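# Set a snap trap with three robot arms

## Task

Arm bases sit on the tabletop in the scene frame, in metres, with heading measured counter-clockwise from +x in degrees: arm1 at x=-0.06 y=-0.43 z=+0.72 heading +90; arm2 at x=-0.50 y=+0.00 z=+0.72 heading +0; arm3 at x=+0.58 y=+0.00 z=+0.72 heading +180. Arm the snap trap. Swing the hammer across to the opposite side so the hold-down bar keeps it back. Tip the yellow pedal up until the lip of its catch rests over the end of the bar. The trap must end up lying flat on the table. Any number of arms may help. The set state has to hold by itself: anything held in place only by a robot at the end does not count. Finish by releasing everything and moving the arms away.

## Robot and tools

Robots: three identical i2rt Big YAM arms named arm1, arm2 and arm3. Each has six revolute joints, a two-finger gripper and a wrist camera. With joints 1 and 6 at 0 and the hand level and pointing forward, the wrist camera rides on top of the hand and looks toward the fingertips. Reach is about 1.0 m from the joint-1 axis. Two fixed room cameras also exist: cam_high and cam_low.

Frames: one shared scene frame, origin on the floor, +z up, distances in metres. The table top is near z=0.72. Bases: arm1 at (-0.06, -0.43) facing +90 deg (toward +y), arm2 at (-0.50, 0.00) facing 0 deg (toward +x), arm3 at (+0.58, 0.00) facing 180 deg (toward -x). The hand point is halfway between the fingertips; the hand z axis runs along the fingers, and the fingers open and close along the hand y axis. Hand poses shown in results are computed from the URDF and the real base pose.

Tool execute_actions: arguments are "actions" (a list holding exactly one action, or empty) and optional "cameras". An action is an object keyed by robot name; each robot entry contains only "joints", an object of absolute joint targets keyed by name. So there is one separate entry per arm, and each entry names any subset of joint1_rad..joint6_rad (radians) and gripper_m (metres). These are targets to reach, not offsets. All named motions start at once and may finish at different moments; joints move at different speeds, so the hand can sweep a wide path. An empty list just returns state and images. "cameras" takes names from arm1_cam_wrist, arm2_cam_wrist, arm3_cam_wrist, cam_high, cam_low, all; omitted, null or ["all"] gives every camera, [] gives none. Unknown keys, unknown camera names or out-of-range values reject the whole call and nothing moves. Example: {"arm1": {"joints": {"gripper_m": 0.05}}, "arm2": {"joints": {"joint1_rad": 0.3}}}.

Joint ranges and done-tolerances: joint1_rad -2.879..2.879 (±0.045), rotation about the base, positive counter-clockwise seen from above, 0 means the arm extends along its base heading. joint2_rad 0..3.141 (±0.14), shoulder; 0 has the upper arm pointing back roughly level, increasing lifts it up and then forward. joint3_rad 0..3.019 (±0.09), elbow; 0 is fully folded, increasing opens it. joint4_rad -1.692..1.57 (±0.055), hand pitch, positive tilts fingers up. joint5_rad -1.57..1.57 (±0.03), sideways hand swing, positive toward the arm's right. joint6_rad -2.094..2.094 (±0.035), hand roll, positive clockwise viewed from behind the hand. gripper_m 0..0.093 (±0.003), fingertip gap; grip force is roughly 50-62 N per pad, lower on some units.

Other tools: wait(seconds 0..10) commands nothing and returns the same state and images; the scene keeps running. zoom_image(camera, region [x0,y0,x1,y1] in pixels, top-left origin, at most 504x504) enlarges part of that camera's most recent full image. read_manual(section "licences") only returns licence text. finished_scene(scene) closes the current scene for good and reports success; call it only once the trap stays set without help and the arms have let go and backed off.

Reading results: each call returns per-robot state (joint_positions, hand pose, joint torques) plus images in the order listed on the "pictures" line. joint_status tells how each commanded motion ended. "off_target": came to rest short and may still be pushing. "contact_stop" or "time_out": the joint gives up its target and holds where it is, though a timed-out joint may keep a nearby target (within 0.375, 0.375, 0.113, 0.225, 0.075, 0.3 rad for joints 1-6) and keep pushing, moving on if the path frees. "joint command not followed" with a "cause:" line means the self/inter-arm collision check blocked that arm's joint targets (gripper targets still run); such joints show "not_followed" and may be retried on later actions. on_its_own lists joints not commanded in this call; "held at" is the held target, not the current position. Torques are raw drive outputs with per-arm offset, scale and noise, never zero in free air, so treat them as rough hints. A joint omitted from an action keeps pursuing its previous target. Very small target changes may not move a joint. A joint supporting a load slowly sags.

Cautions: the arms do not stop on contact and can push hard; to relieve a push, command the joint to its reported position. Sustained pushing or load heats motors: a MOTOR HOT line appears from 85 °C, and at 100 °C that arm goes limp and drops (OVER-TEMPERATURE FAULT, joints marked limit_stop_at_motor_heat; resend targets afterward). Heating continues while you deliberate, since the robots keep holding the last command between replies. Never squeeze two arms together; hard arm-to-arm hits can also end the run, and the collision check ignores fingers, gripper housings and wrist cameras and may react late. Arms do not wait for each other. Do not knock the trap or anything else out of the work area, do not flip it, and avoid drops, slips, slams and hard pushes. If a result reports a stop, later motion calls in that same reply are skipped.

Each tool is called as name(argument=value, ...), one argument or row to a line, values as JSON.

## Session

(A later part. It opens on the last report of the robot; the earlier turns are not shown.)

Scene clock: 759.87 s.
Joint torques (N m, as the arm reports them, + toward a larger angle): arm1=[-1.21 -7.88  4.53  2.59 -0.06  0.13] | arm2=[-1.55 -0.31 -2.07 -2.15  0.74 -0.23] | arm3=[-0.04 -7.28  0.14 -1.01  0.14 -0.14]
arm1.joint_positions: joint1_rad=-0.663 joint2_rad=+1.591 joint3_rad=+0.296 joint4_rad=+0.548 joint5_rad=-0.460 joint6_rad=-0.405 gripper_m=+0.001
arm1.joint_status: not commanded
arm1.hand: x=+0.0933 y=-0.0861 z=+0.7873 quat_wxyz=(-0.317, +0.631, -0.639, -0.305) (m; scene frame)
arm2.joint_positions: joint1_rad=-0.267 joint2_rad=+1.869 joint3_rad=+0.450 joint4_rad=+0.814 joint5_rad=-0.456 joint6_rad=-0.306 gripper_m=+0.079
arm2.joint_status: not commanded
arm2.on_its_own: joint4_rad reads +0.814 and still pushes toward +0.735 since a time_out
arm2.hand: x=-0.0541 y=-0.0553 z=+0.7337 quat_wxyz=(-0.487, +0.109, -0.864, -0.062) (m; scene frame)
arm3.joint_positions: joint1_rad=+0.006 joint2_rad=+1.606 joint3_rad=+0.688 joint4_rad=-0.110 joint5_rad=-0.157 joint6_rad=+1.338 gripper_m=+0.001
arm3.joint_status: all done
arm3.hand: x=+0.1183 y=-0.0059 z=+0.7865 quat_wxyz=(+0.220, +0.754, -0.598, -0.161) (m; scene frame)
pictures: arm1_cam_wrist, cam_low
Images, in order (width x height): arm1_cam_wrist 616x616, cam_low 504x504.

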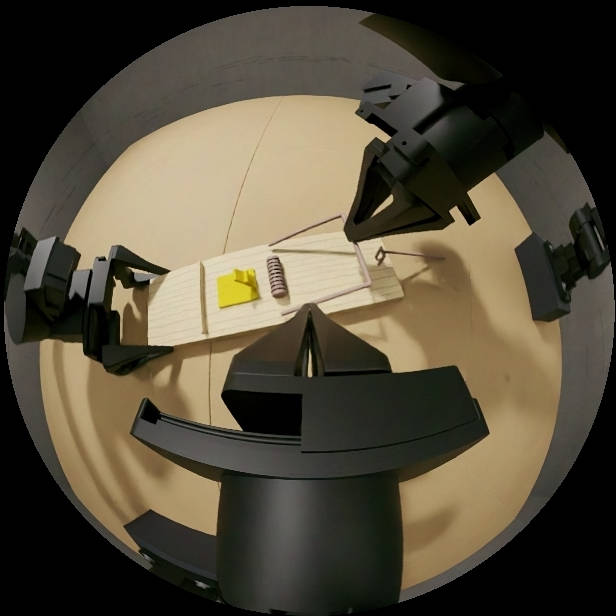

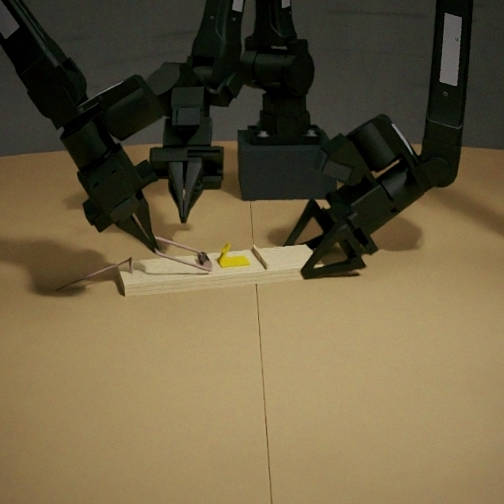

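execute_actions(
  actions=[
    {"arm1": {"joints": {"joint1_rad": -0.684, "joint2_rad": 1.69, "joint3_rad": 0.408, "joint4_rad": 0.63, "joint5_rad": -0.494, "joint6_rad": -0.355}}},
  ],
  cameras=["cam_low", "arm1_cam_wrist", "cam_high", "arm2_cam_wrist"],
)

zoom_image(
  camera="cam_high",
  region=[130, 170, 290, 300],
)

zoom_image(
  camera="arm2_cam_wrist",
  region=[240, 60, 420, 230],
)

Scene clock: 778.13 s.
Joint torques (N m, as the arm reports them, + toward a larger angle): arm1=[-1.58 -8.69  5.06  2.99 -0.4   0.15] | arm2=[-1.32 -0.23 -2.03 -2.22  0.74 -0.19] | arm3=[-0.02 -7.29  0.14 -1.02  0.14 -0.14]
arm1.joint_positions: joint1_rad=-0.677 joint2_rad=+1.685 joint3_rad=+0.396 joint4_rad=+0.611 joint5_rad=-0.490 joint6_rad=-0.370 gripper_m=+0.001
arm1.joint_status: all done
arm1.hand: x=+0.1215 y=-0.0492 z=+0.7920 quat_wxyz=(-0.339, +0.615, -0.633, -0.325) (m; scene frame)
arm2.joint_positions: joint1_rad=-0.267 joint2_rad=+1.869 joint3_rad=+0.450 joint4_rad=+0.814 joint5_rad=-0.456 joint6_rad=-0.306 gripper_m=+0.079
arm2.joint_status: not commanded
arm2.on_its_own: joint4_rad reads +0.814 and still pushes toward +0.735 since a time_out
arm2.hand: x=-0.0541 y=-0.0553 z=+0.7337 quat_wxyz=(-0.487, +0.109, -0.864, -0.062) (m; scene frame)
arm3.joint_positions: joint1_rad=+0.006 joint2_rad=+1.606 joint3_rad=+0.688 joint4_rad=-0.110 joint5_rad=-0.157 joint6_rad=+1.338 gripper_m=+0.001
arm3.joint_status: not commanded
arm3.hand: x=+0.1183 y=-0.0059 z=+0.7865 quat_wxyz=(+0.220, +0.754, -0.598, -0.161) (m; scene frame)
pictures: arm1_cam_wrist, arm2_cam_wrist, cam_high, cam_low
Images, in order (width x height): arm1_cam_wrist 616x616, arm2_cam_wrist 616x616, cam_high 504x504, cam_low 504x504.

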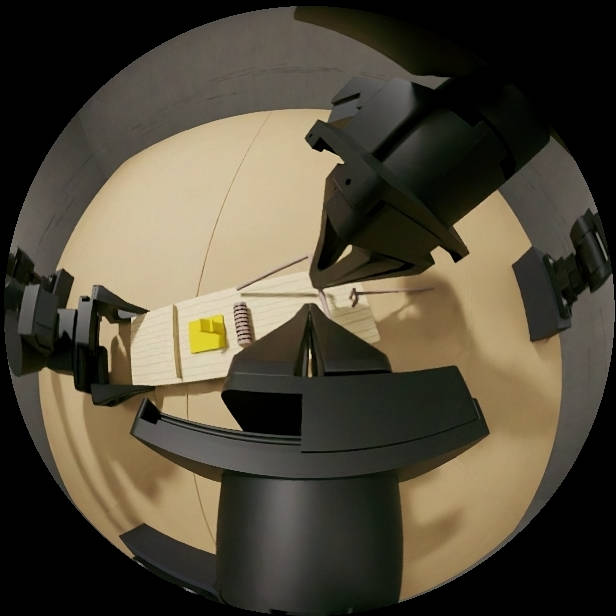

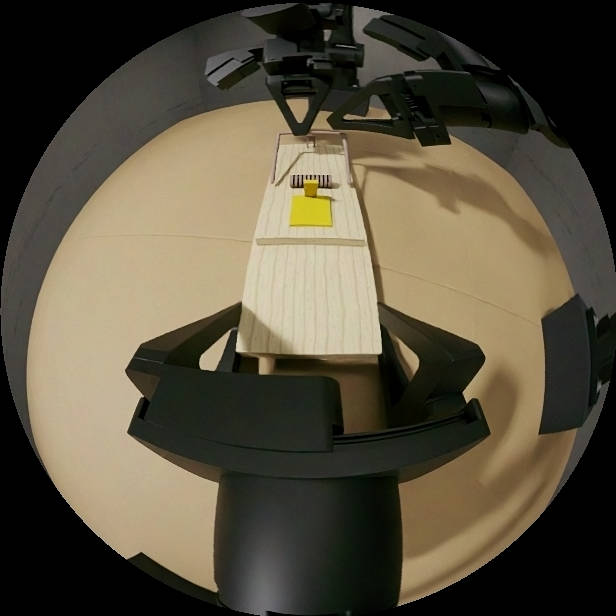

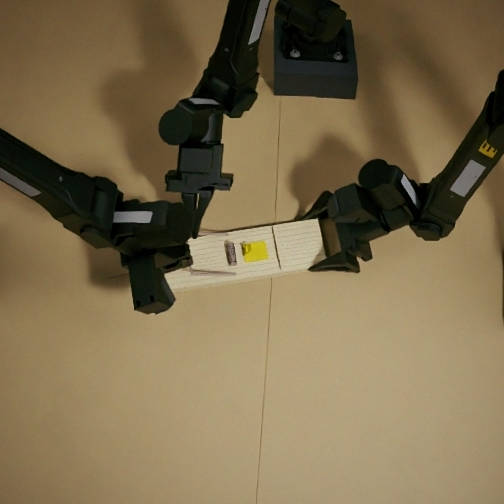

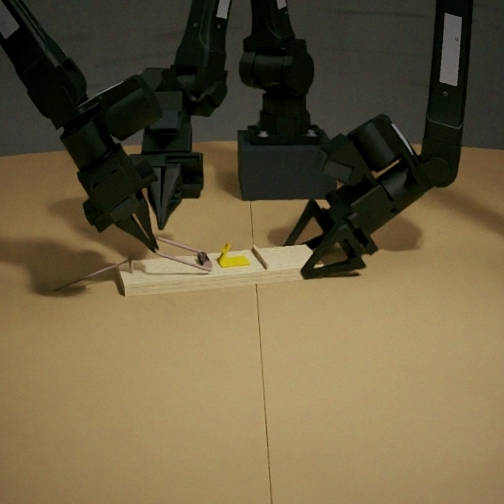

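Region (130, 170, 290, 300) of cam_high's 504x504 image, scaled by 3.150, with more detail than that image has; it fills the top 410 rows of this view, and the rest is white.

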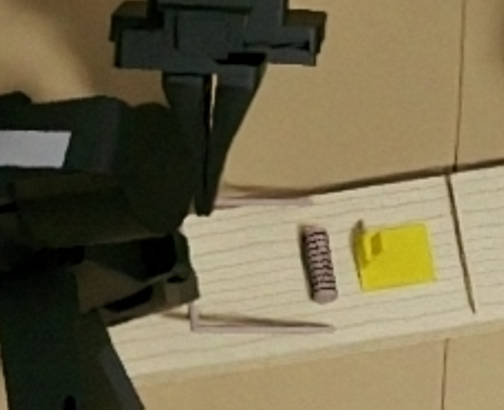

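Region (240, 60, 420, 230) of arm2_cam_wrist's 616x616 image, scaled by 2.800, with more detail than that image has.

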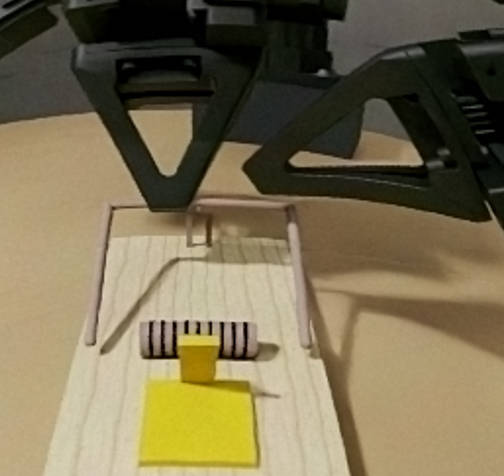

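execute_actions(
  actions=[
    {"arm1": {"joints": {"joint2_rad": 1.80, "joint3_rad": 0.39, "joint4_rad": 0.68, "joint5_rad": -0.485}}},
  ],
  cameras=["cam_low", "arm2_cam_wrist"],
)

zoom_image(
  camera="arm2_cam_wrist",
  region=[240, 60, 420, 230],
)

Scene clock: 787.73 s.
Joint torques (N m, as the arm reports them, + toward a larger angle): arm1=[-1.67 -7.19  2.96  2.23  0.18  0.13] | arm2=[-1.57 -0.38 -2.05 -2.15  0.69 -0.21] | arm3=[ 0.01 -8.42  0.16 -1.05  0.12 -0.14]
arm1.joint_positions: joint1_rad=-0.677 joint2_rad=+1.774 joint3_rad=+0.396 joint4_rad=+0.676 joint5_rad=-0.495 joint6_rad=-0.370 gripper_m=+0.001
arm1.joint_status: all done
arm1.hand: x=+0.1180 y=-0.0523 z=+0.7691 quat_wxyz=(-0.328, +0.616, -0.637, -0.326) (m; scene frame)
arm2.joint_positions: joint1_rad=-0.267 joint2_rad=+1.870 joint3_rad=+0.451 joint4_rad=+0.814 joint5_rad=-0.454 joint6_rad=-0.305 gripper_m=+0.079
arm2.joint_status: not commanded
arm2.on_its_own: joint4_rad reads +0.814 and still pushes toward +0.735 since a time_out
arm2.hand: x=-0.0537 y=-0.0556 z=+0.7337 quat_wxyz=(-0.487, +0.108, -0.865, -0.061) (m; scene frame)
arm3.joint_positions: joint1_rad=+0.006 joint2_rad=+1.619 joint3_rad=+0.687 joint4_rad=-0.110 joint5_rad=-0.156 joint6_rad=+1.338 gripper_m=+0.001
arm3.joint_status: not commanded
arm3.hand: x=+0.1211 y=-0.0059 z=+0.7803 quat_wxyz=(+0.215, +0.755, -0.600, -0.156) (m; scene frame)
pictures: arm2_cam_wrist, cam_low
Images, in order (width x height): arm2_cam_wrist 616x616, cam_low 504x504.

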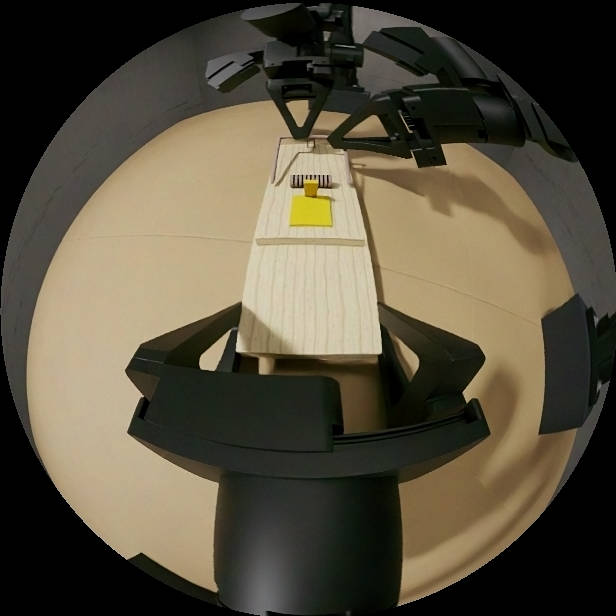

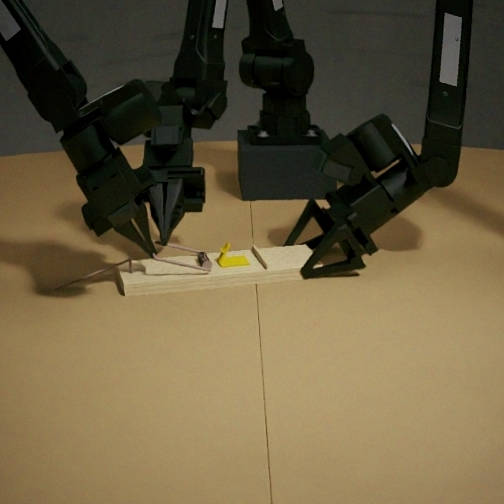

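Region (240, 60, 420, 230) of arm2_cam_wrist's 616x616 image, scaled by 2.800, with more detail than that image has.

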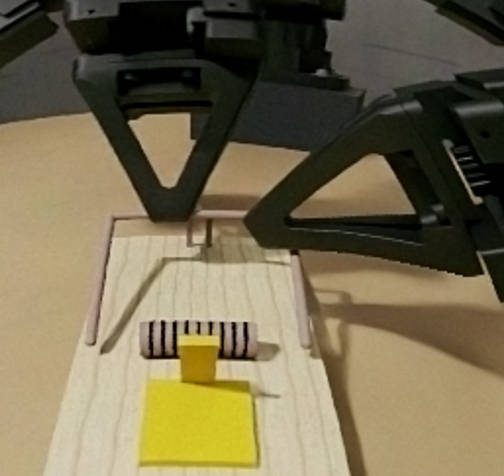

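execute_actions(
  actions=[
    {"arm1": {"joints": {"joint2_rad": 1.85, "joint3_rad": 0.356, "joint4_rad": 0.63, "joint5_rad": -0.475}}, "arm3": {"joints": {"joint2_rad": 1.62, "joint3_rad": 0.70, "joint4_rad": -0.105}}},
  ],
  cameras=[],
)

Scene clock: 793.13 s.
Joint torques (N m, as the arm reports them, + toward a larger angle): arm1=[-1.55 -4.39  0.49 -0.2   0.52  0.15] | arm2=[-1.66 -0.19 -2.11 -2.21  0.68 -0.21] | arm3=[ -0.04 -13.87   7.52   1.3    0.09  -0.14]
arm1.joint_positions: joint1_rad=-0.677 joint2_rad=+1.778 joint3_rad=+0.394 joint4_rad=+0.676 joint5_rad=-0.494 joint6_rad=-0.370 gripper_m=+0.001
arm1.joint_status: all done
arm1.hand: x=+0.1174 y=-0.0533 z=+0.7673 quat_wxyz=(-0.326, +0.617, -0.639, -0.325) (m; scene frame)
arm2.joint_positions: joint1_rad=-0.267 joint2_rad=+1.870 joint3_rad=+0.451 joint4_rad=+0.814 joint5_rad=-0.454 joint6_rad=-0.305 gripper_m=+0.079
arm2.joint_status: not commanded
arm2.on_its_own: joint4_rad reads +0.814 and still pushes toward +0.735 since a time_out
arm2.hand: x=-0.0537 y=-0.0556 z=+0.7337 quat_wxyz=(-0.487, +0.108, -0.865, -0.061) (m; scene frame)
arm3.joint_positions: joint1_rad=+0.006 joint2_rad=+1.617 joint3_rad=+0.687 joint4_rad=-0.100 joint5_rad=-0.156 joint6_rad=+1.338 gripper_m=+0.001
arm3.joint_status: all done
arm3.hand: x=+0.1187 y=-0.0057 z=+0.7820 quat_wxyz=(+0.218, +0.754, -0.598, -0.160) (m; scene frame)
pictures: none
No camera images: the call's "cameras" was empty. Leave "cameras" out to get every camera's image.

execute_actions(
  actions=[
    {"arm3": {"joints": {"gripper_m": 0.012}}},
  ],
  cameras=["cam_low"],
)

zoom_image(
  camera="cam_low",
  region=[80, 170, 260, 300],
)

Scene clock: 796.63 s.
Joint torques (N m, as the arm reports them, + toward a larger angle): arm1=[-1.34 -3.82  0.41 -0.21  0.71  0.12] | arm2=[-1.61 -0.49 -2.08 -2.15  0.67 -0.22] | arm3=[ -0.01 -13.34   7.45   1.27   0.09  -0.12]
arm1.joint_positions: joint1_rad=-0.677 joint2_rad=+1.777 joint3_rad=+0.394 joint4_rad=+0.676 joint5_rad=-0.499 joint6_rad=-0.370 gripper_m=+0.001
arm1.joint_status: not commanded
arm1.hand: x=+0.1167 y=-0.0531 z=+0.7677 quat_wxyz=(-0.325, +0.617, -0.638, -0.327) (m; scene frame)
arm2.joint_positions: joint1_rad=-0.267 joint2_rad=+1.870 joint3_rad=+0.451 joint4_rad=+0.814 joint5_rad=-0.454 joint6_rad=-0.305 gripper_m=+0.079
arm2.joint_status: not commanded
arm2.on_its_own: joint4_rad reads +0.814 and still pushes toward +0.735 since a time_out
arm2.hand: x=-0.0537 y=-0.0556 z=+0.7337 quat_wxyz=(-0.487, +0.108, -0.865, -0.061) (m; scene frame)
arm3.joint_positions: joint1_rad=+0.006 joint2_rad=+1.617 joint3_rad=+0.687 joint4_rad=-0.100 joint5_rad=-0.156 joint6_rad=+1.337 gripper_m=+0.012
arm3.joint_status: all done
arm3.hand: x=+0.1187 y=-0.0057 z=+0.7820 quat_wxyz=(+0.218, +0.754, -0.598, -0.160) (m; scene frame)
pictures: cam_low
Images, in order (width x height): cam_low 504x504.

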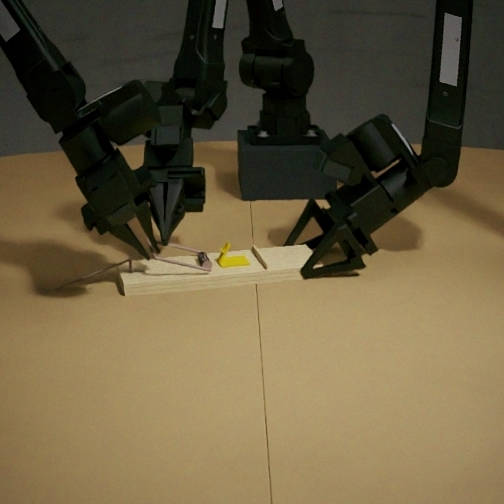

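Region (80, 170, 260, 300) of cam_low's 504x504 image, scaled by 2.800, with more detail than that image has.

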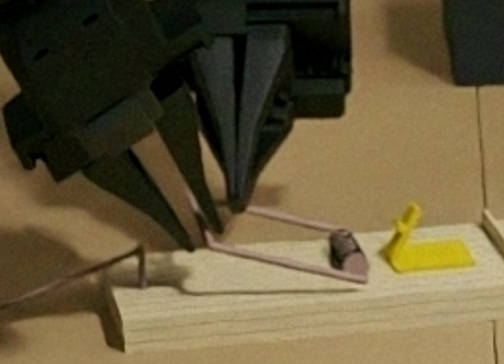

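execute_actions(
  actions=[],
)

Scene clock: 814.57 s.
Joint torques (N m, as the arm reports them, + toward a larger angle): arm1=[-1.47 -3.7   0.57 -0.3   0.73  0.13] | arm2=[-1.54 -0.24 -2.06 -2.15  0.67 -0.21] | arm3=[ -0.04 -13.84   7.5    1.3    0.09  -0.13]
arm1.joint_positions: joint1_rad=-0.677 joint2_rad=+1.777 joint3_rad=+0.394 joint4_rad=+0.676 joint5_rad=-0.499 joint6_rad=-0.370 gripper_m=+0.001
arm1.joint_status: not commanded
arm1.hand: x=+0.1167 y=-0.0531 z=+0.7677 quat_wxyz=(-0.325, +0.617, -0.638, -0.327) (m; scene frame)
arm2.joint_positions: joint1_rad=-0.267 joint2_rad=+1.870 joint3_rad=+0.451 joint4_rad=+0.814 joint5_rad=-0.454 joint6_rad=-0.305 gripper_m=+0.079
arm2.joint_status: not commanded
arm2.on_its_own: joint4_rad reads +0.814 and still pushes toward +0.735 since a time_out
arm2.hand: x=-0.0537 y=-0.0556 z=+0.7337 quat_wxyz=(-0.487, +0.108, -0.865, -0.061) (m; scene frame)
arm3.joint_positions: joint1_rad=+0.006 joint2_rad=+1.617 joint3_rad=+0.687 joint4_rad=-0.100 joint5_rad=-0.156 joint6_rad=+1.337 gripper_m=+0.012
arm3.joint_status: all done
arm3.hand: x=+0.1187 y=-0.0057 z=+0.7820 quat_wxyz=(+0.218, +0.754, -0.598, -0.160) (m; scene frame)
pictures: arm1_cam_wrist, arm2_cam_wrist, arm3_cam_wrist, cam_high, cam_low
Images, in order (width x height): arm1_cam_wrist 616x616, arm2_cam_wrist 616x616, arm3_cam_wrist 616x616, cam_high 504x504, cam_low 504x504.

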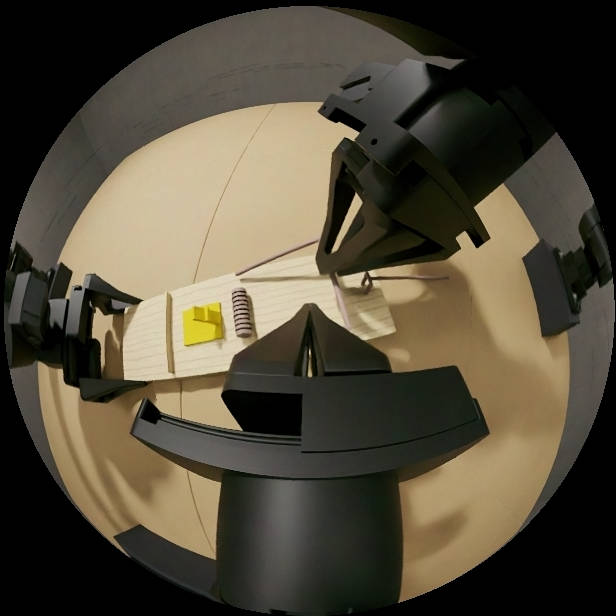

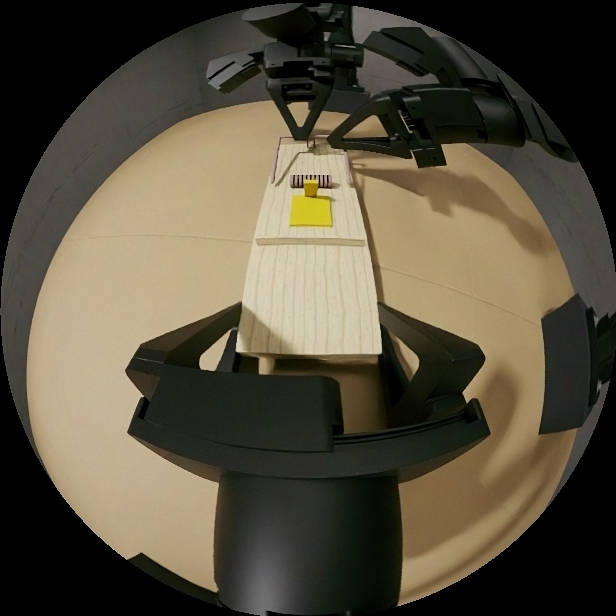

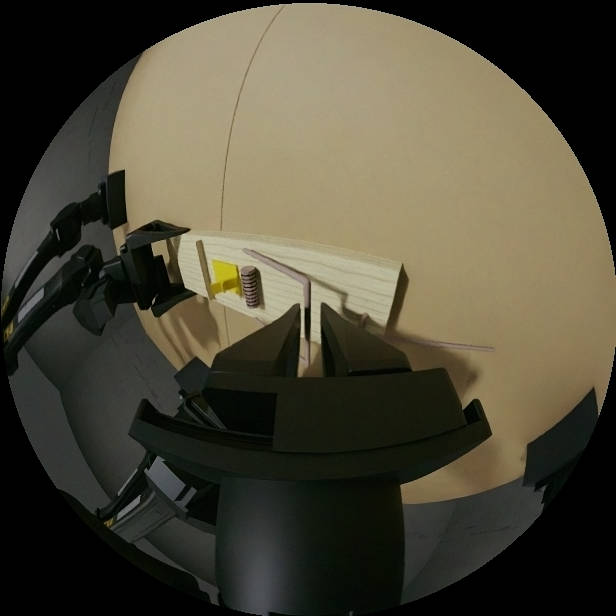

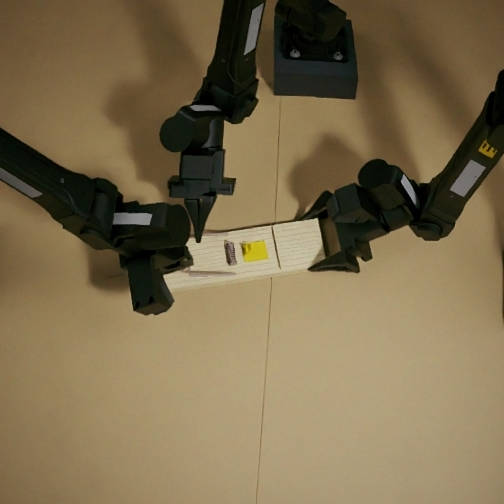

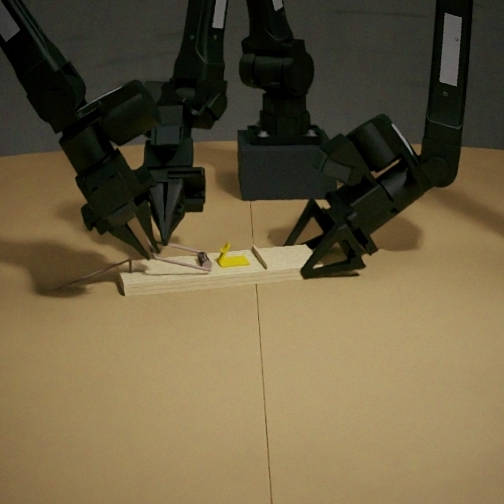

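zoom_image(
  camera="cam_low",
  region=[40, 210, 290, 310],
)

zoom_image(
  camera="arm2_cam_wrist",
  region=[250, 110, 390, 240],
)

Region (40, 210, 290, 310) of cam_low's 504x504 image, scaled by 2.016, with more detail than that image has; it fills the top 202 rows of this view, and the rest is white.

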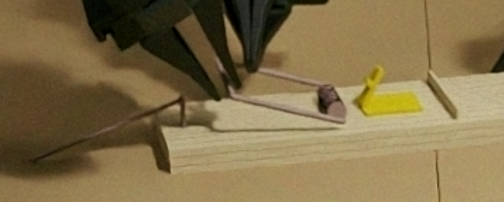

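Region (250, 110, 390, 240) of arm2_cam_wrist's 616x616 image, scaled by 3.600, with more detail than that image has; it fills the top 468 rows of this view, and the rest is white.

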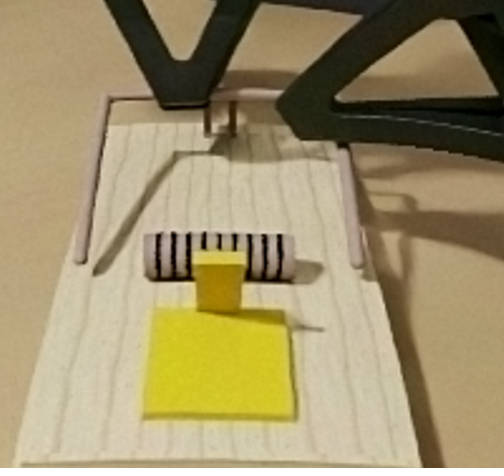

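execute_actions(
  actions=[
    {"arm1": {"joints": {"joint2_rad": 1.915, "joint4_rad": 0.69}}, "arm3": {"joints": {"joint2_rad": 1.41, "joint3_rad": 0.32, "joint4_rad": 0.125, "joint6_rad": 0.95}}},
  ],
)

Scene clock: 935.97 s.
Joint torques (N m, as the arm reports them, + toward a larger angle): arm1=[-1.81 -2.88  0.07 -0.2   0.74  0.1 ] | arm2=[-1.35 -0.2  -2.08 -2.07  0.69 -0.22] | arm3=[-0.08 -8.33  5.18  2.34  0.08 -0.13]
arm1.joint_positions: joint1_rad=-0.677 joint2_rad=+1.825 joint3_rad=+0.395 joint4_rad=+0.735 joint5_rad=-0.500 joint6_rad=-0.370 gripper_m=+0.001
arm1.joint_status: all done
arm1.hand: x=+0.1170 y=-0.0524 z=+0.7595 quat_wxyz=(-0.330, +0.617, -0.635, -0.329) (m; scene frame)
arm2.joint_positions: joint1_rad=-0.267 joint2_rad=+1.870 joint3_rad=+0.451 joint4_rad=+0.814 joint5_rad=-0.454 joint6_rad=-0.305 gripper_m=+0.079
arm2.joint_status: not commanded
arm2.on_its_own: joint4_rad reads +0.814 and still pushes toward +0.735 since a time_out
arm2.hand: x=-0.0537 y=-0.0556 z=+0.7337 quat_wxyz=(-0.487, +0.108, -0.865, -0.061) (m; scene frame)
arm3.joint_positions: joint1_rad=+0.006 joint2_rad=+1.401 joint3_rad=+0.322 joint4_rad=+0.110 joint5_rad=-0.156 joint6_rad=+0.957 gripper_m=+0.012
arm3.joint_status: all done
arm3.hand: x=+0.2364 y=-0.0111 z=+0.7710 quat_wxyz=(+0.197, +0.847, -0.439, -0.226) (m; scene frame)
pictures: arm1_cam_wrist, arm2_cam_wrist, arm3_cam_wrist, cam_high, cam_low
Images, in order (width x height): arm1_cam_wrist 616x616, arm2_cam_wrist 616x616, arm3_cam_wrist 616x616, cam_high 504x504, cam_low 504x504.

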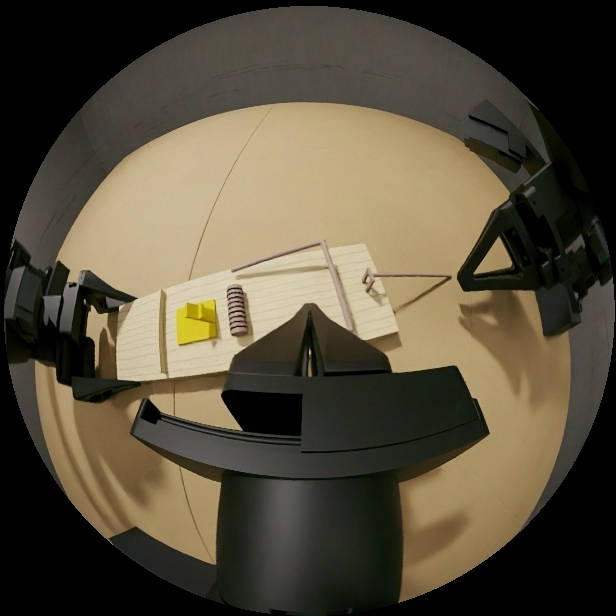

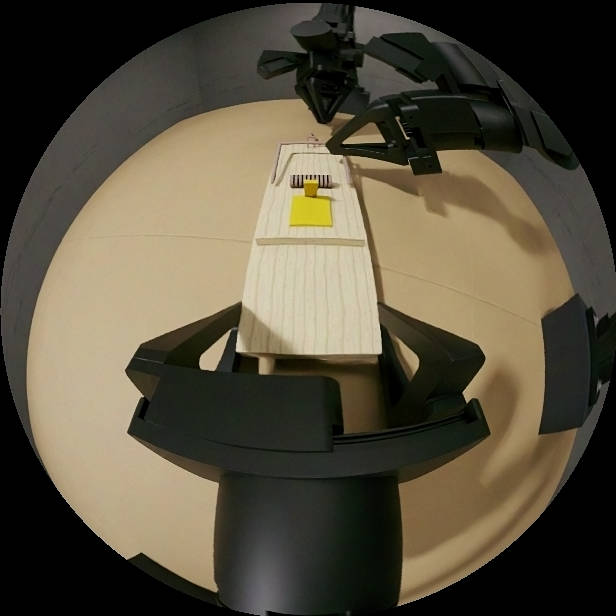

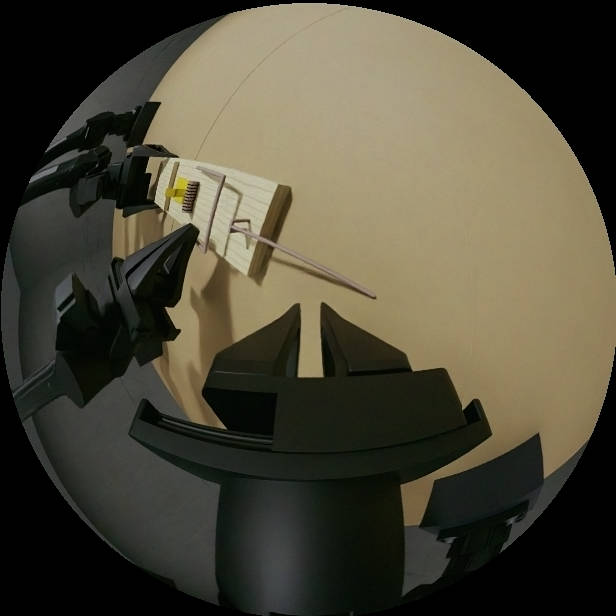

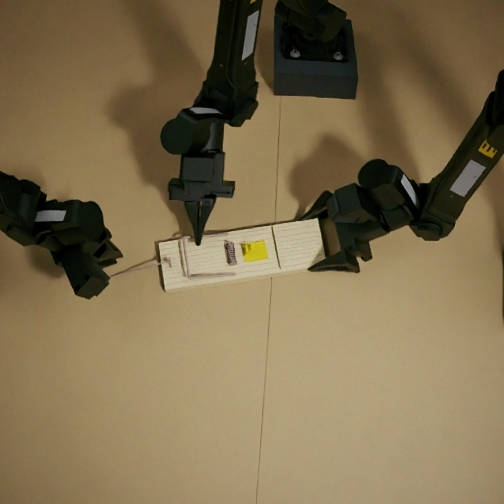

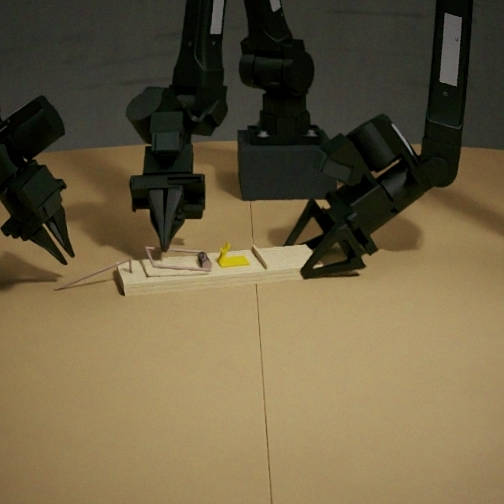

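execute_actions(
  actions=[
    {"arm1": {"joints": {"joint2_rad": 1.945, "joint4_rad": 0.712}}, "arm3": {"joints": {"joint1_rad": -0.09, "joint5_rad": -0.21, "joint6_rad": -0.312, "gripper_m": 0.03}}},
  ],
)

Scene clock: 942.13 s.
Joint torques (N m, as the arm reports them, + toward a larger angle): arm1=[-1.61 -2.82 -0.22 -0.27  0.7   0.09] | arm2=[-1.39 -0.34 -2.1  -2.13  0.66 -0.22] | arm3=[-0.37 -8.32  5.2   2.37 -0.24 -0.09]
arm1.joint_positions: joint1_rad=-0.677 joint2_rad=+1.850 joint3_rad=+0.397 joint4_rad=+0.761 joint5_rad=-0.499 joint6_rad=-0.370 gripper_m=+0.001
arm1.joint_status: all done
arm1.hand: x=+0.1175 y=-0.0521 z=+0.7548 quat_wxyz=(-0.332, +0.616, -0.634, -0.328) (m; scene frame)
arm2.joint_positions: joint1_rad=-0.267 joint2_rad=+1.870 joint3_rad=+0.451 joint4_rad=+0.814 joint5_rad=-0.454 joint6_rad=-0.305 gripper_m=+0.079
arm2.joint_status: not commanded
arm2.on_its_own: joint4_rad reads +0.814 and still pushes toward +0.735 since a time_out
arm2.hand: x=-0.0537 y=-0.0556 z=+0.7337 quat_wxyz=(-0.487, +0.108, -0.865, -0.061) (m; scene frame)
arm3.joint_positions: joint1_rad=-0.083 joint2_rad=+1.401 joint3_rad=+0.322 joint4_rad=+0.110 joint5_rad=-0.205 joint6_rad=-0.304 gripper_m=+0.030
arm3.joint_status: all done
arm3.hand: x=+0.2365 y=+0.0112 z=+0.7721 quat_wxyz=(+0.035, +0.946, +0.110, -0.303) (m; scene frame)
pictures: arm1_cam_wrist, arm2_cam_wrist, arm3_cam_wrist, cam_high, cam_low
Images, in order (width x height): arm1_cam_wrist 616x616, arm2_cam_wrist 616x616, arm3_cam_wrist 616x616, cam_high 504x504, cam_low 504x504.

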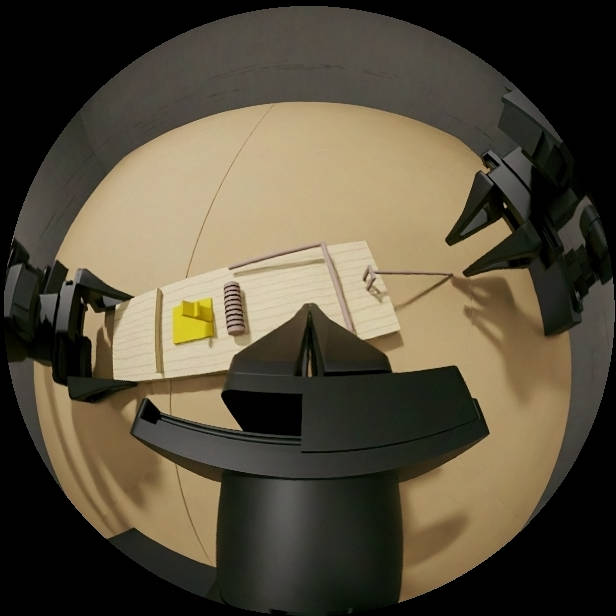

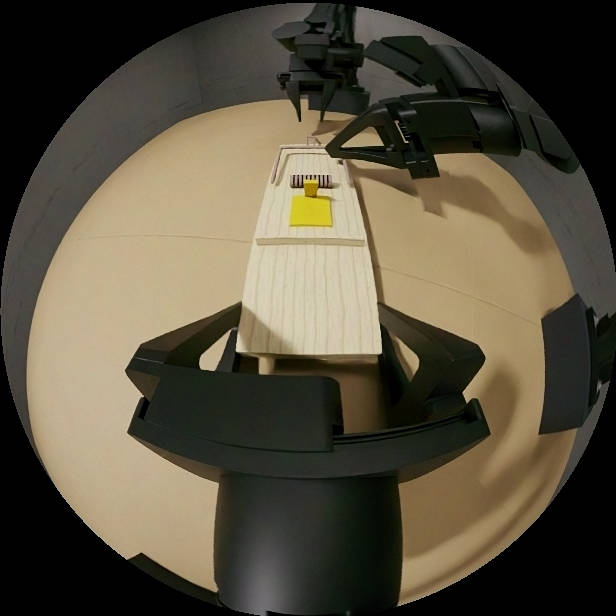

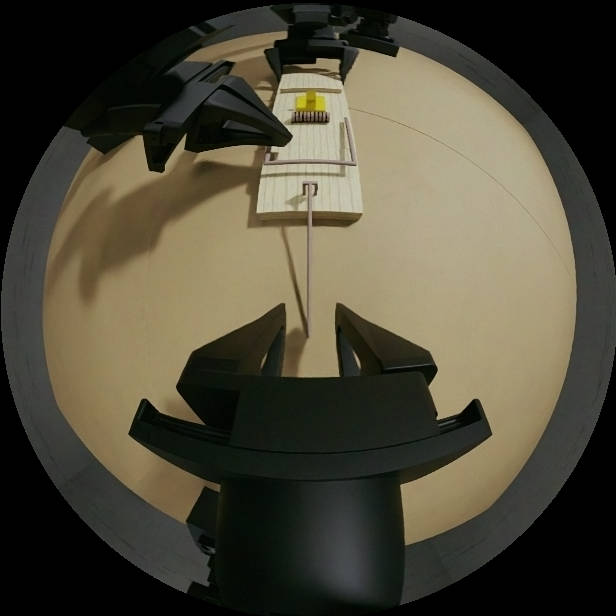

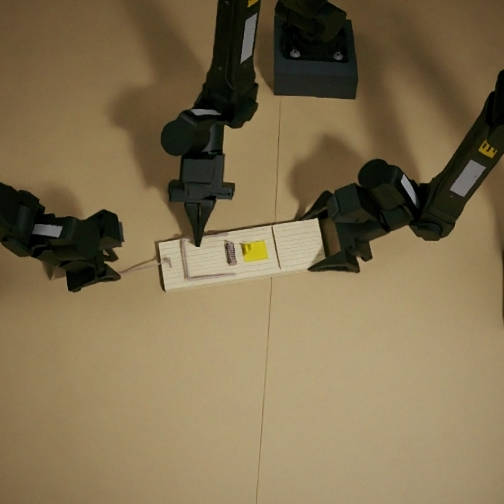

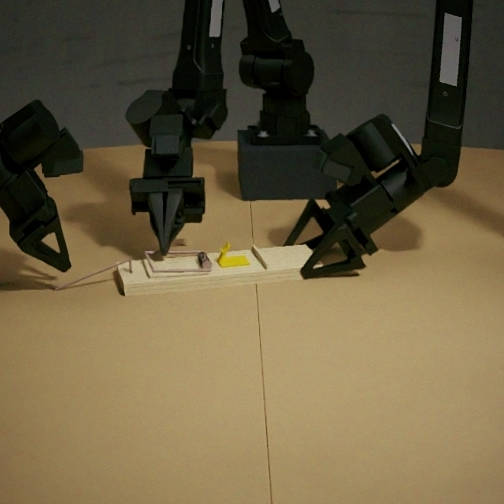

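zoom_image(
  camera="cam_low",
  region=[20, 210, 260, 310],
)

zoom_image(
  camera="arm3_cam_wrist",
  region=[230, 80, 390, 360],
)

Region (20, 210, 260, 310) of cam_low's 504x504 image, scaled by 2.100, with more detail than that image has; it fills the top 210 rows of this view, and the rest is white.

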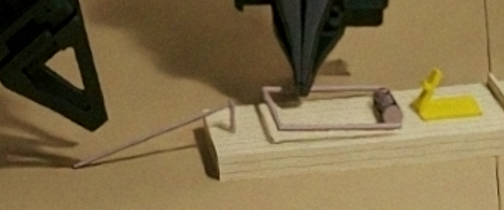

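Region (230, 80, 390, 360) of arm3_cam_wrist's 616x616 image, scaled by 1.800, with more detail than that image has; it fills the left 288 columns of this view, and the rest is white.

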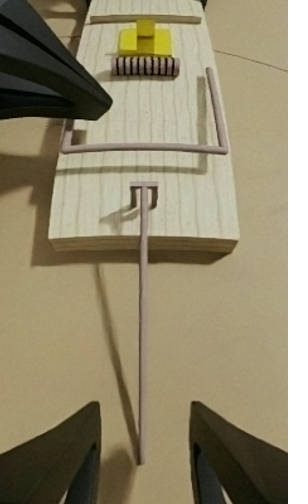

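execute_actions(
  actions=[
    {"arm3": {"joints": {"joint1_rad": -0.053, "joint2_rad": 1.58, "joint3_rad": 0.38, "joint4_rad": 0.252}}},
  ],
  cameras=["arm1_cam_wrist", "arm3_cam_wrist", "cam_low"],
)

Scene clock: 998.43 s.
Joint torques (N m, as the arm reports them, + toward a larger angle): arm1=[-1.15 -2.3  -0.4  -0.36  0.7   0.15] | arm2=[-1.46 -0.43 -2.07 -2.23  0.67 -0.2 ] | arm3=[ 1.15 -9.73  6.08  2.37 -0.22 -0.09]
arm1.joint_positions: joint1_rad=-0.677 joint2_rad=+1.850 joint3_rad=+0.397 joint4_rad=+0.761 joint5_rad=-0.499 joint6_rad=-0.370 gripper_m=+0.001
arm1.joint_status: not commanded
arm1.hand: x=+0.1175 y=-0.0521 z=+0.7548 quat_wxyz=(-0.332, +0.616, -0.634, -0.328) (m; scene frame)
arm2.joint_positions: joint1_rad=-0.267 joint2_rad=+1.870 joint3_rad=+0.451 joint4_rad=+0.814 joint5_rad=-0.454 joint6_rad=-0.305 gripper_m=+0.079
arm2.joint_status: not commanded
arm2.on_its_own: joint4_rad reads +0.814 and still pushes toward +0.735 since a time_out
arm2.hand: x=-0.0537 y=-0.0556 z=+0.7337 quat_wxyz=(-0.487, +0.108, -0.865, -0.061) (m; scene frame)
arm3.joint_positions: joint1_rad=-0.065 joint2_rad=+1.570 joint3_rad=+0.358 joint4_rad=+0.237 joint5_rad=-0.206 joint6_rad=-0.305 gripper_m=+0.030
arm3.joint_status: all done
arm3.hand: x=+0.2198 y=+0.0069 z=+0.7440 quat_wxyz=(+0.039, +0.946, +0.119, -0.300) (m; scene frame)
pictures: arm1_cam_wrist, arm3_cam_wrist, cam_low
Images, in order (width x height): arm1_cam_wrist 616x616, arm3_cam_wrist 616x616, cam_low 504x504.

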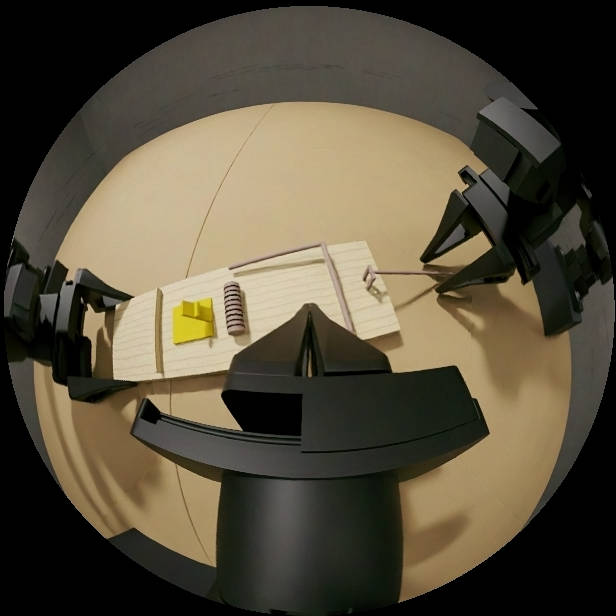

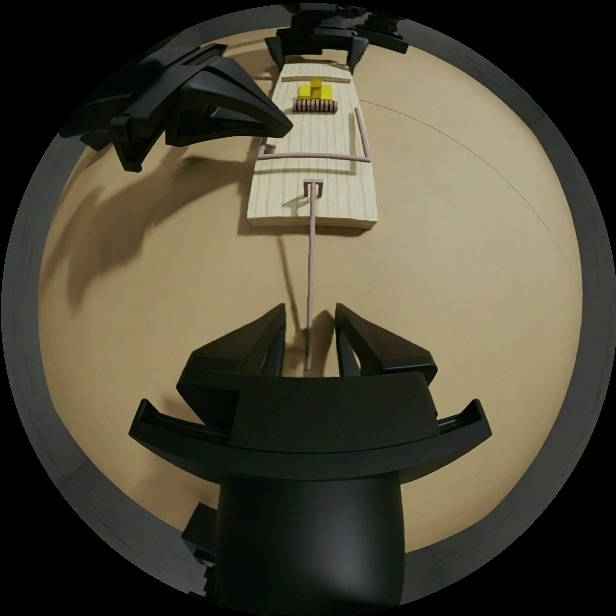

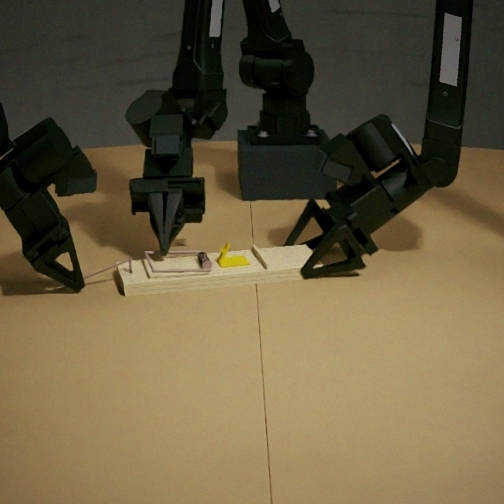

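zoom_image(
  camera="cam_low",
  region=[20, 230, 160, 310],
)

zoom_image(
  camera="arm1_cam_wrist",
  region=[350, 220, 500, 320],
)

Region (20, 230, 160, 310) of cam_low's 504x504 image, scaled by 3.600, with more detail than that image has; it fills the top 288 rows of this view, and the rest is white.

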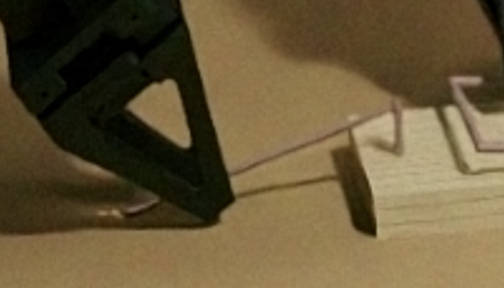

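Region (350, 220, 500, 320) of arm1_cam_wrist's 616x616 image, scaled by 3.360, with more detail than that image has.

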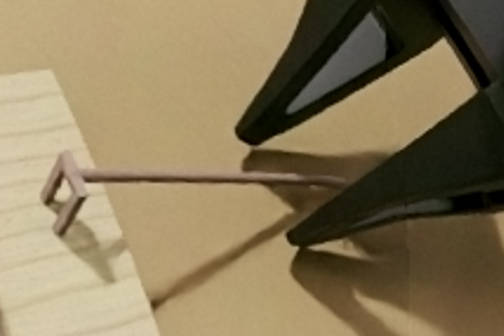

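execute_actions(
  actions=[
    {"arm3": {"joints": {"gripper_m": 0.001}}},
  ],
  cameras=["arm3_cam_wrist", "cam_low"],
)

Scene clock: 1008.17 s.
Joint torques (N m, as the arm reports them, + toward a larger angle): arm1=[-1.73 -2.5  -0.37 -0.45  0.67  0.14] | arm2=[-1.33  0.   -2.06 -2.21  0.67 -0.22] | arm3=[ 1.14 -9.76  6.09  2.35 -0.17 -0.08]
arm1.joint_positions: joint1_rad=-0.677 joint2_rad=+1.850 joint3_rad=+0.397 joint4_rad=+0.761 joint5_rad=-0.499 joint6_rad=-0.370 gripper_m=+0.001
arm1.joint_status: not commanded
arm1.hand: x=+0.1175 y=-0.0521 z=+0.7548 quat_wxyz=(-0.332, +0.616, -0.634, -0.328) (m; scene frame)
arm2.joint_positions: joint1_rad=-0.267 joint2_rad=+1.870 joint3_rad=+0.451 joint4_rad=+0.814 joint5_rad=-0.454 joint6_rad=-0.305 gripper_m=+0.079
arm2.joint_status: not commanded
arm2.on_its_own: joint4_rad reads +0.814 and still pushes toward +0.735 since a time_out
arm2.hand: x=-0.0537 y=-0.0556 z=+0.7337 quat_wxyz=(-0.487, +0.108, -0.865, -0.061) (m; scene frame)
arm3.joint_positions: joint1_rad=-0.065 joint2_rad=+1.570 joint3_rad=+0.358 joint4_rad=+0.237 joint5_rad=-0.207 joint6_rad=-0.305 gripper_m=+0.001
arm3.joint_status: all done
arm3.hand: x=+0.2198 y=+0.0065 z=+0.7440 quat_wxyz=(+0.039, +0.946, +0.119, -0.300) (m; scene frame)
pictures: arm3_cam_wrist, cam_low
Images, in order (width x height): arm3_cam_wrist 616x616, cam_low 504x504.

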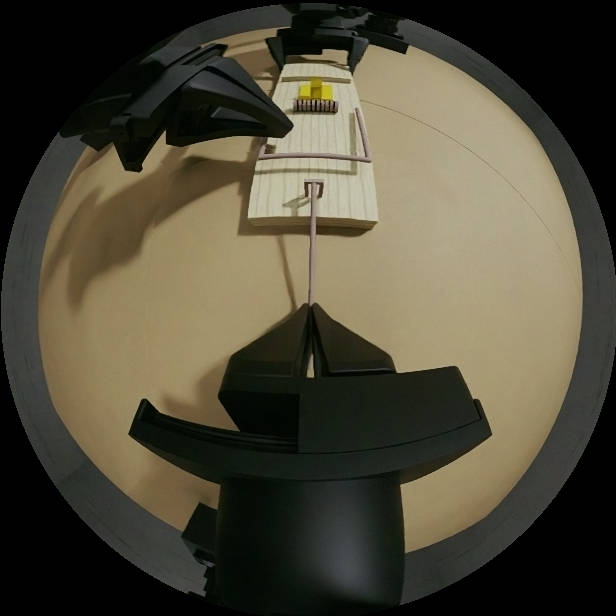

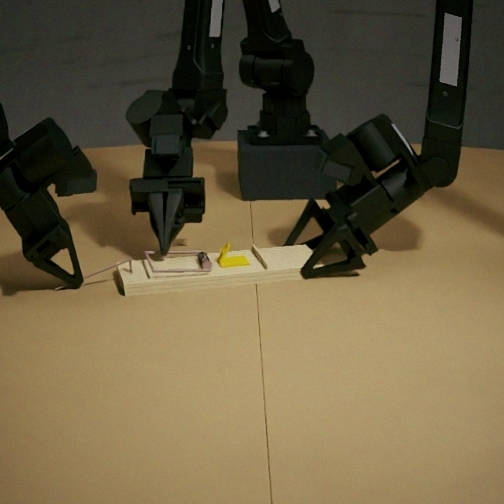

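execute_actions(
  actions=[
    {"arm3": {"joints": {"joint2_rad": 1.352, "joint4_rad": 0.055, "joint6_rad": -0.265}}},
  ],
  cameras=["arm3_cam_wrist", "cam_low"],
)

Scene clock: 1027.33 s.
Joint torques (N m, as the arm reports them, + toward a larger angle): arm1=[-2.03 -2.67 -0.29 -0.31  0.66  0.15] | arm2=[-1.5  -0.31 -2.04 -2.14  0.67 -0.23] | arm3=[ 1.07 -9.79  7.74  1.47 -0.17  0.04]
arm1.joint_positions: joint1_rad=-0.677 joint2_rad=+1.850 joint3_rad=+0.397 joint4_rad=+0.761 joint5_rad=-0.499 joint6_rad=-0.370 gripper_m=+0.001
arm1.joint_status: not commanded
arm1.hand: x=+0.1175 y=-0.0521 z=+0.7548 quat_wxyz=(-0.332, +0.616, -0.634, -0.328) (m; scene frame)
arm2.joint_positions: joint1_rad=-0.267 joint2_rad=+1.870 joint3_rad=+0.451 joint4_rad=+0.814 joint5_rad=-0.454 joint6_rad=-0.305 gripper_m=+0.079
arm2.joint_status: not commanded
arm2.on_its_own: joint4_rad reads +0.814 and still pushes toward +0.735 since a time_out
arm2.hand: x=-0.0537 y=-0.0556 z=+0.7337 quat_wxyz=(-0.487, +0.108, -0.865, -0.061) (m; scene frame)
arm3.joint_positions: joint1_rad=-0.064 joint2_rad=+1.362 joint3_rad=+0.359 joint4_rad=+0.061 joint5_rad=-0.207 joint6_rad=-0.272 gripper_m=+0.001
arm3.joint_status: all done
arm3.hand: x=+0.2207 y=+0.0064 z=+0.7903 quat_wxyz=(+0.041, +0.942, +0.105, -0.315) (m; scene frame)
pictures: arm3_cam_wrist, cam_low
Images, in order (width x height): arm3_cam_wrist 616x616, cam_low 504x504.

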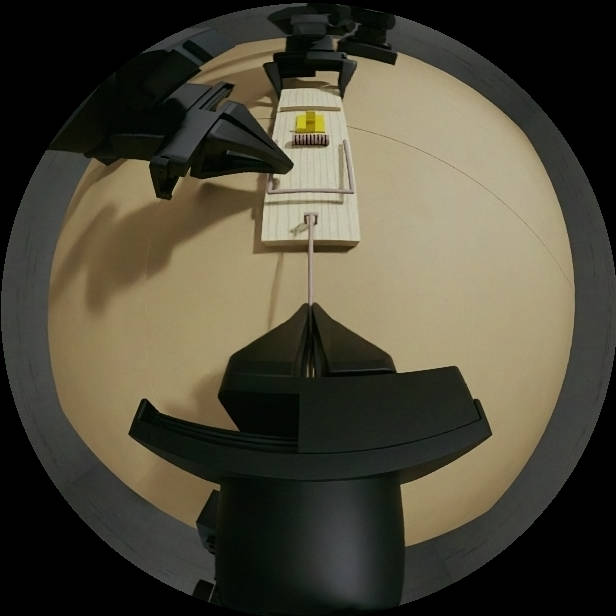

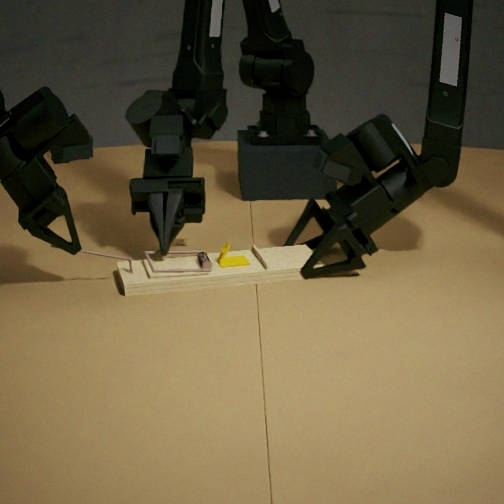

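zoom_image(
  camera="cam_low",
  region=[20, 200, 160, 290],
)

Region (20, 200, 160, 290) of cam_low's 504x504 image, scaled by 3.600, with more detail than that image has; it fills the top 324 rows of this view, and the rest is white.

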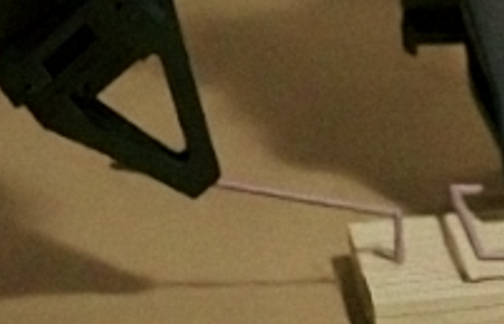

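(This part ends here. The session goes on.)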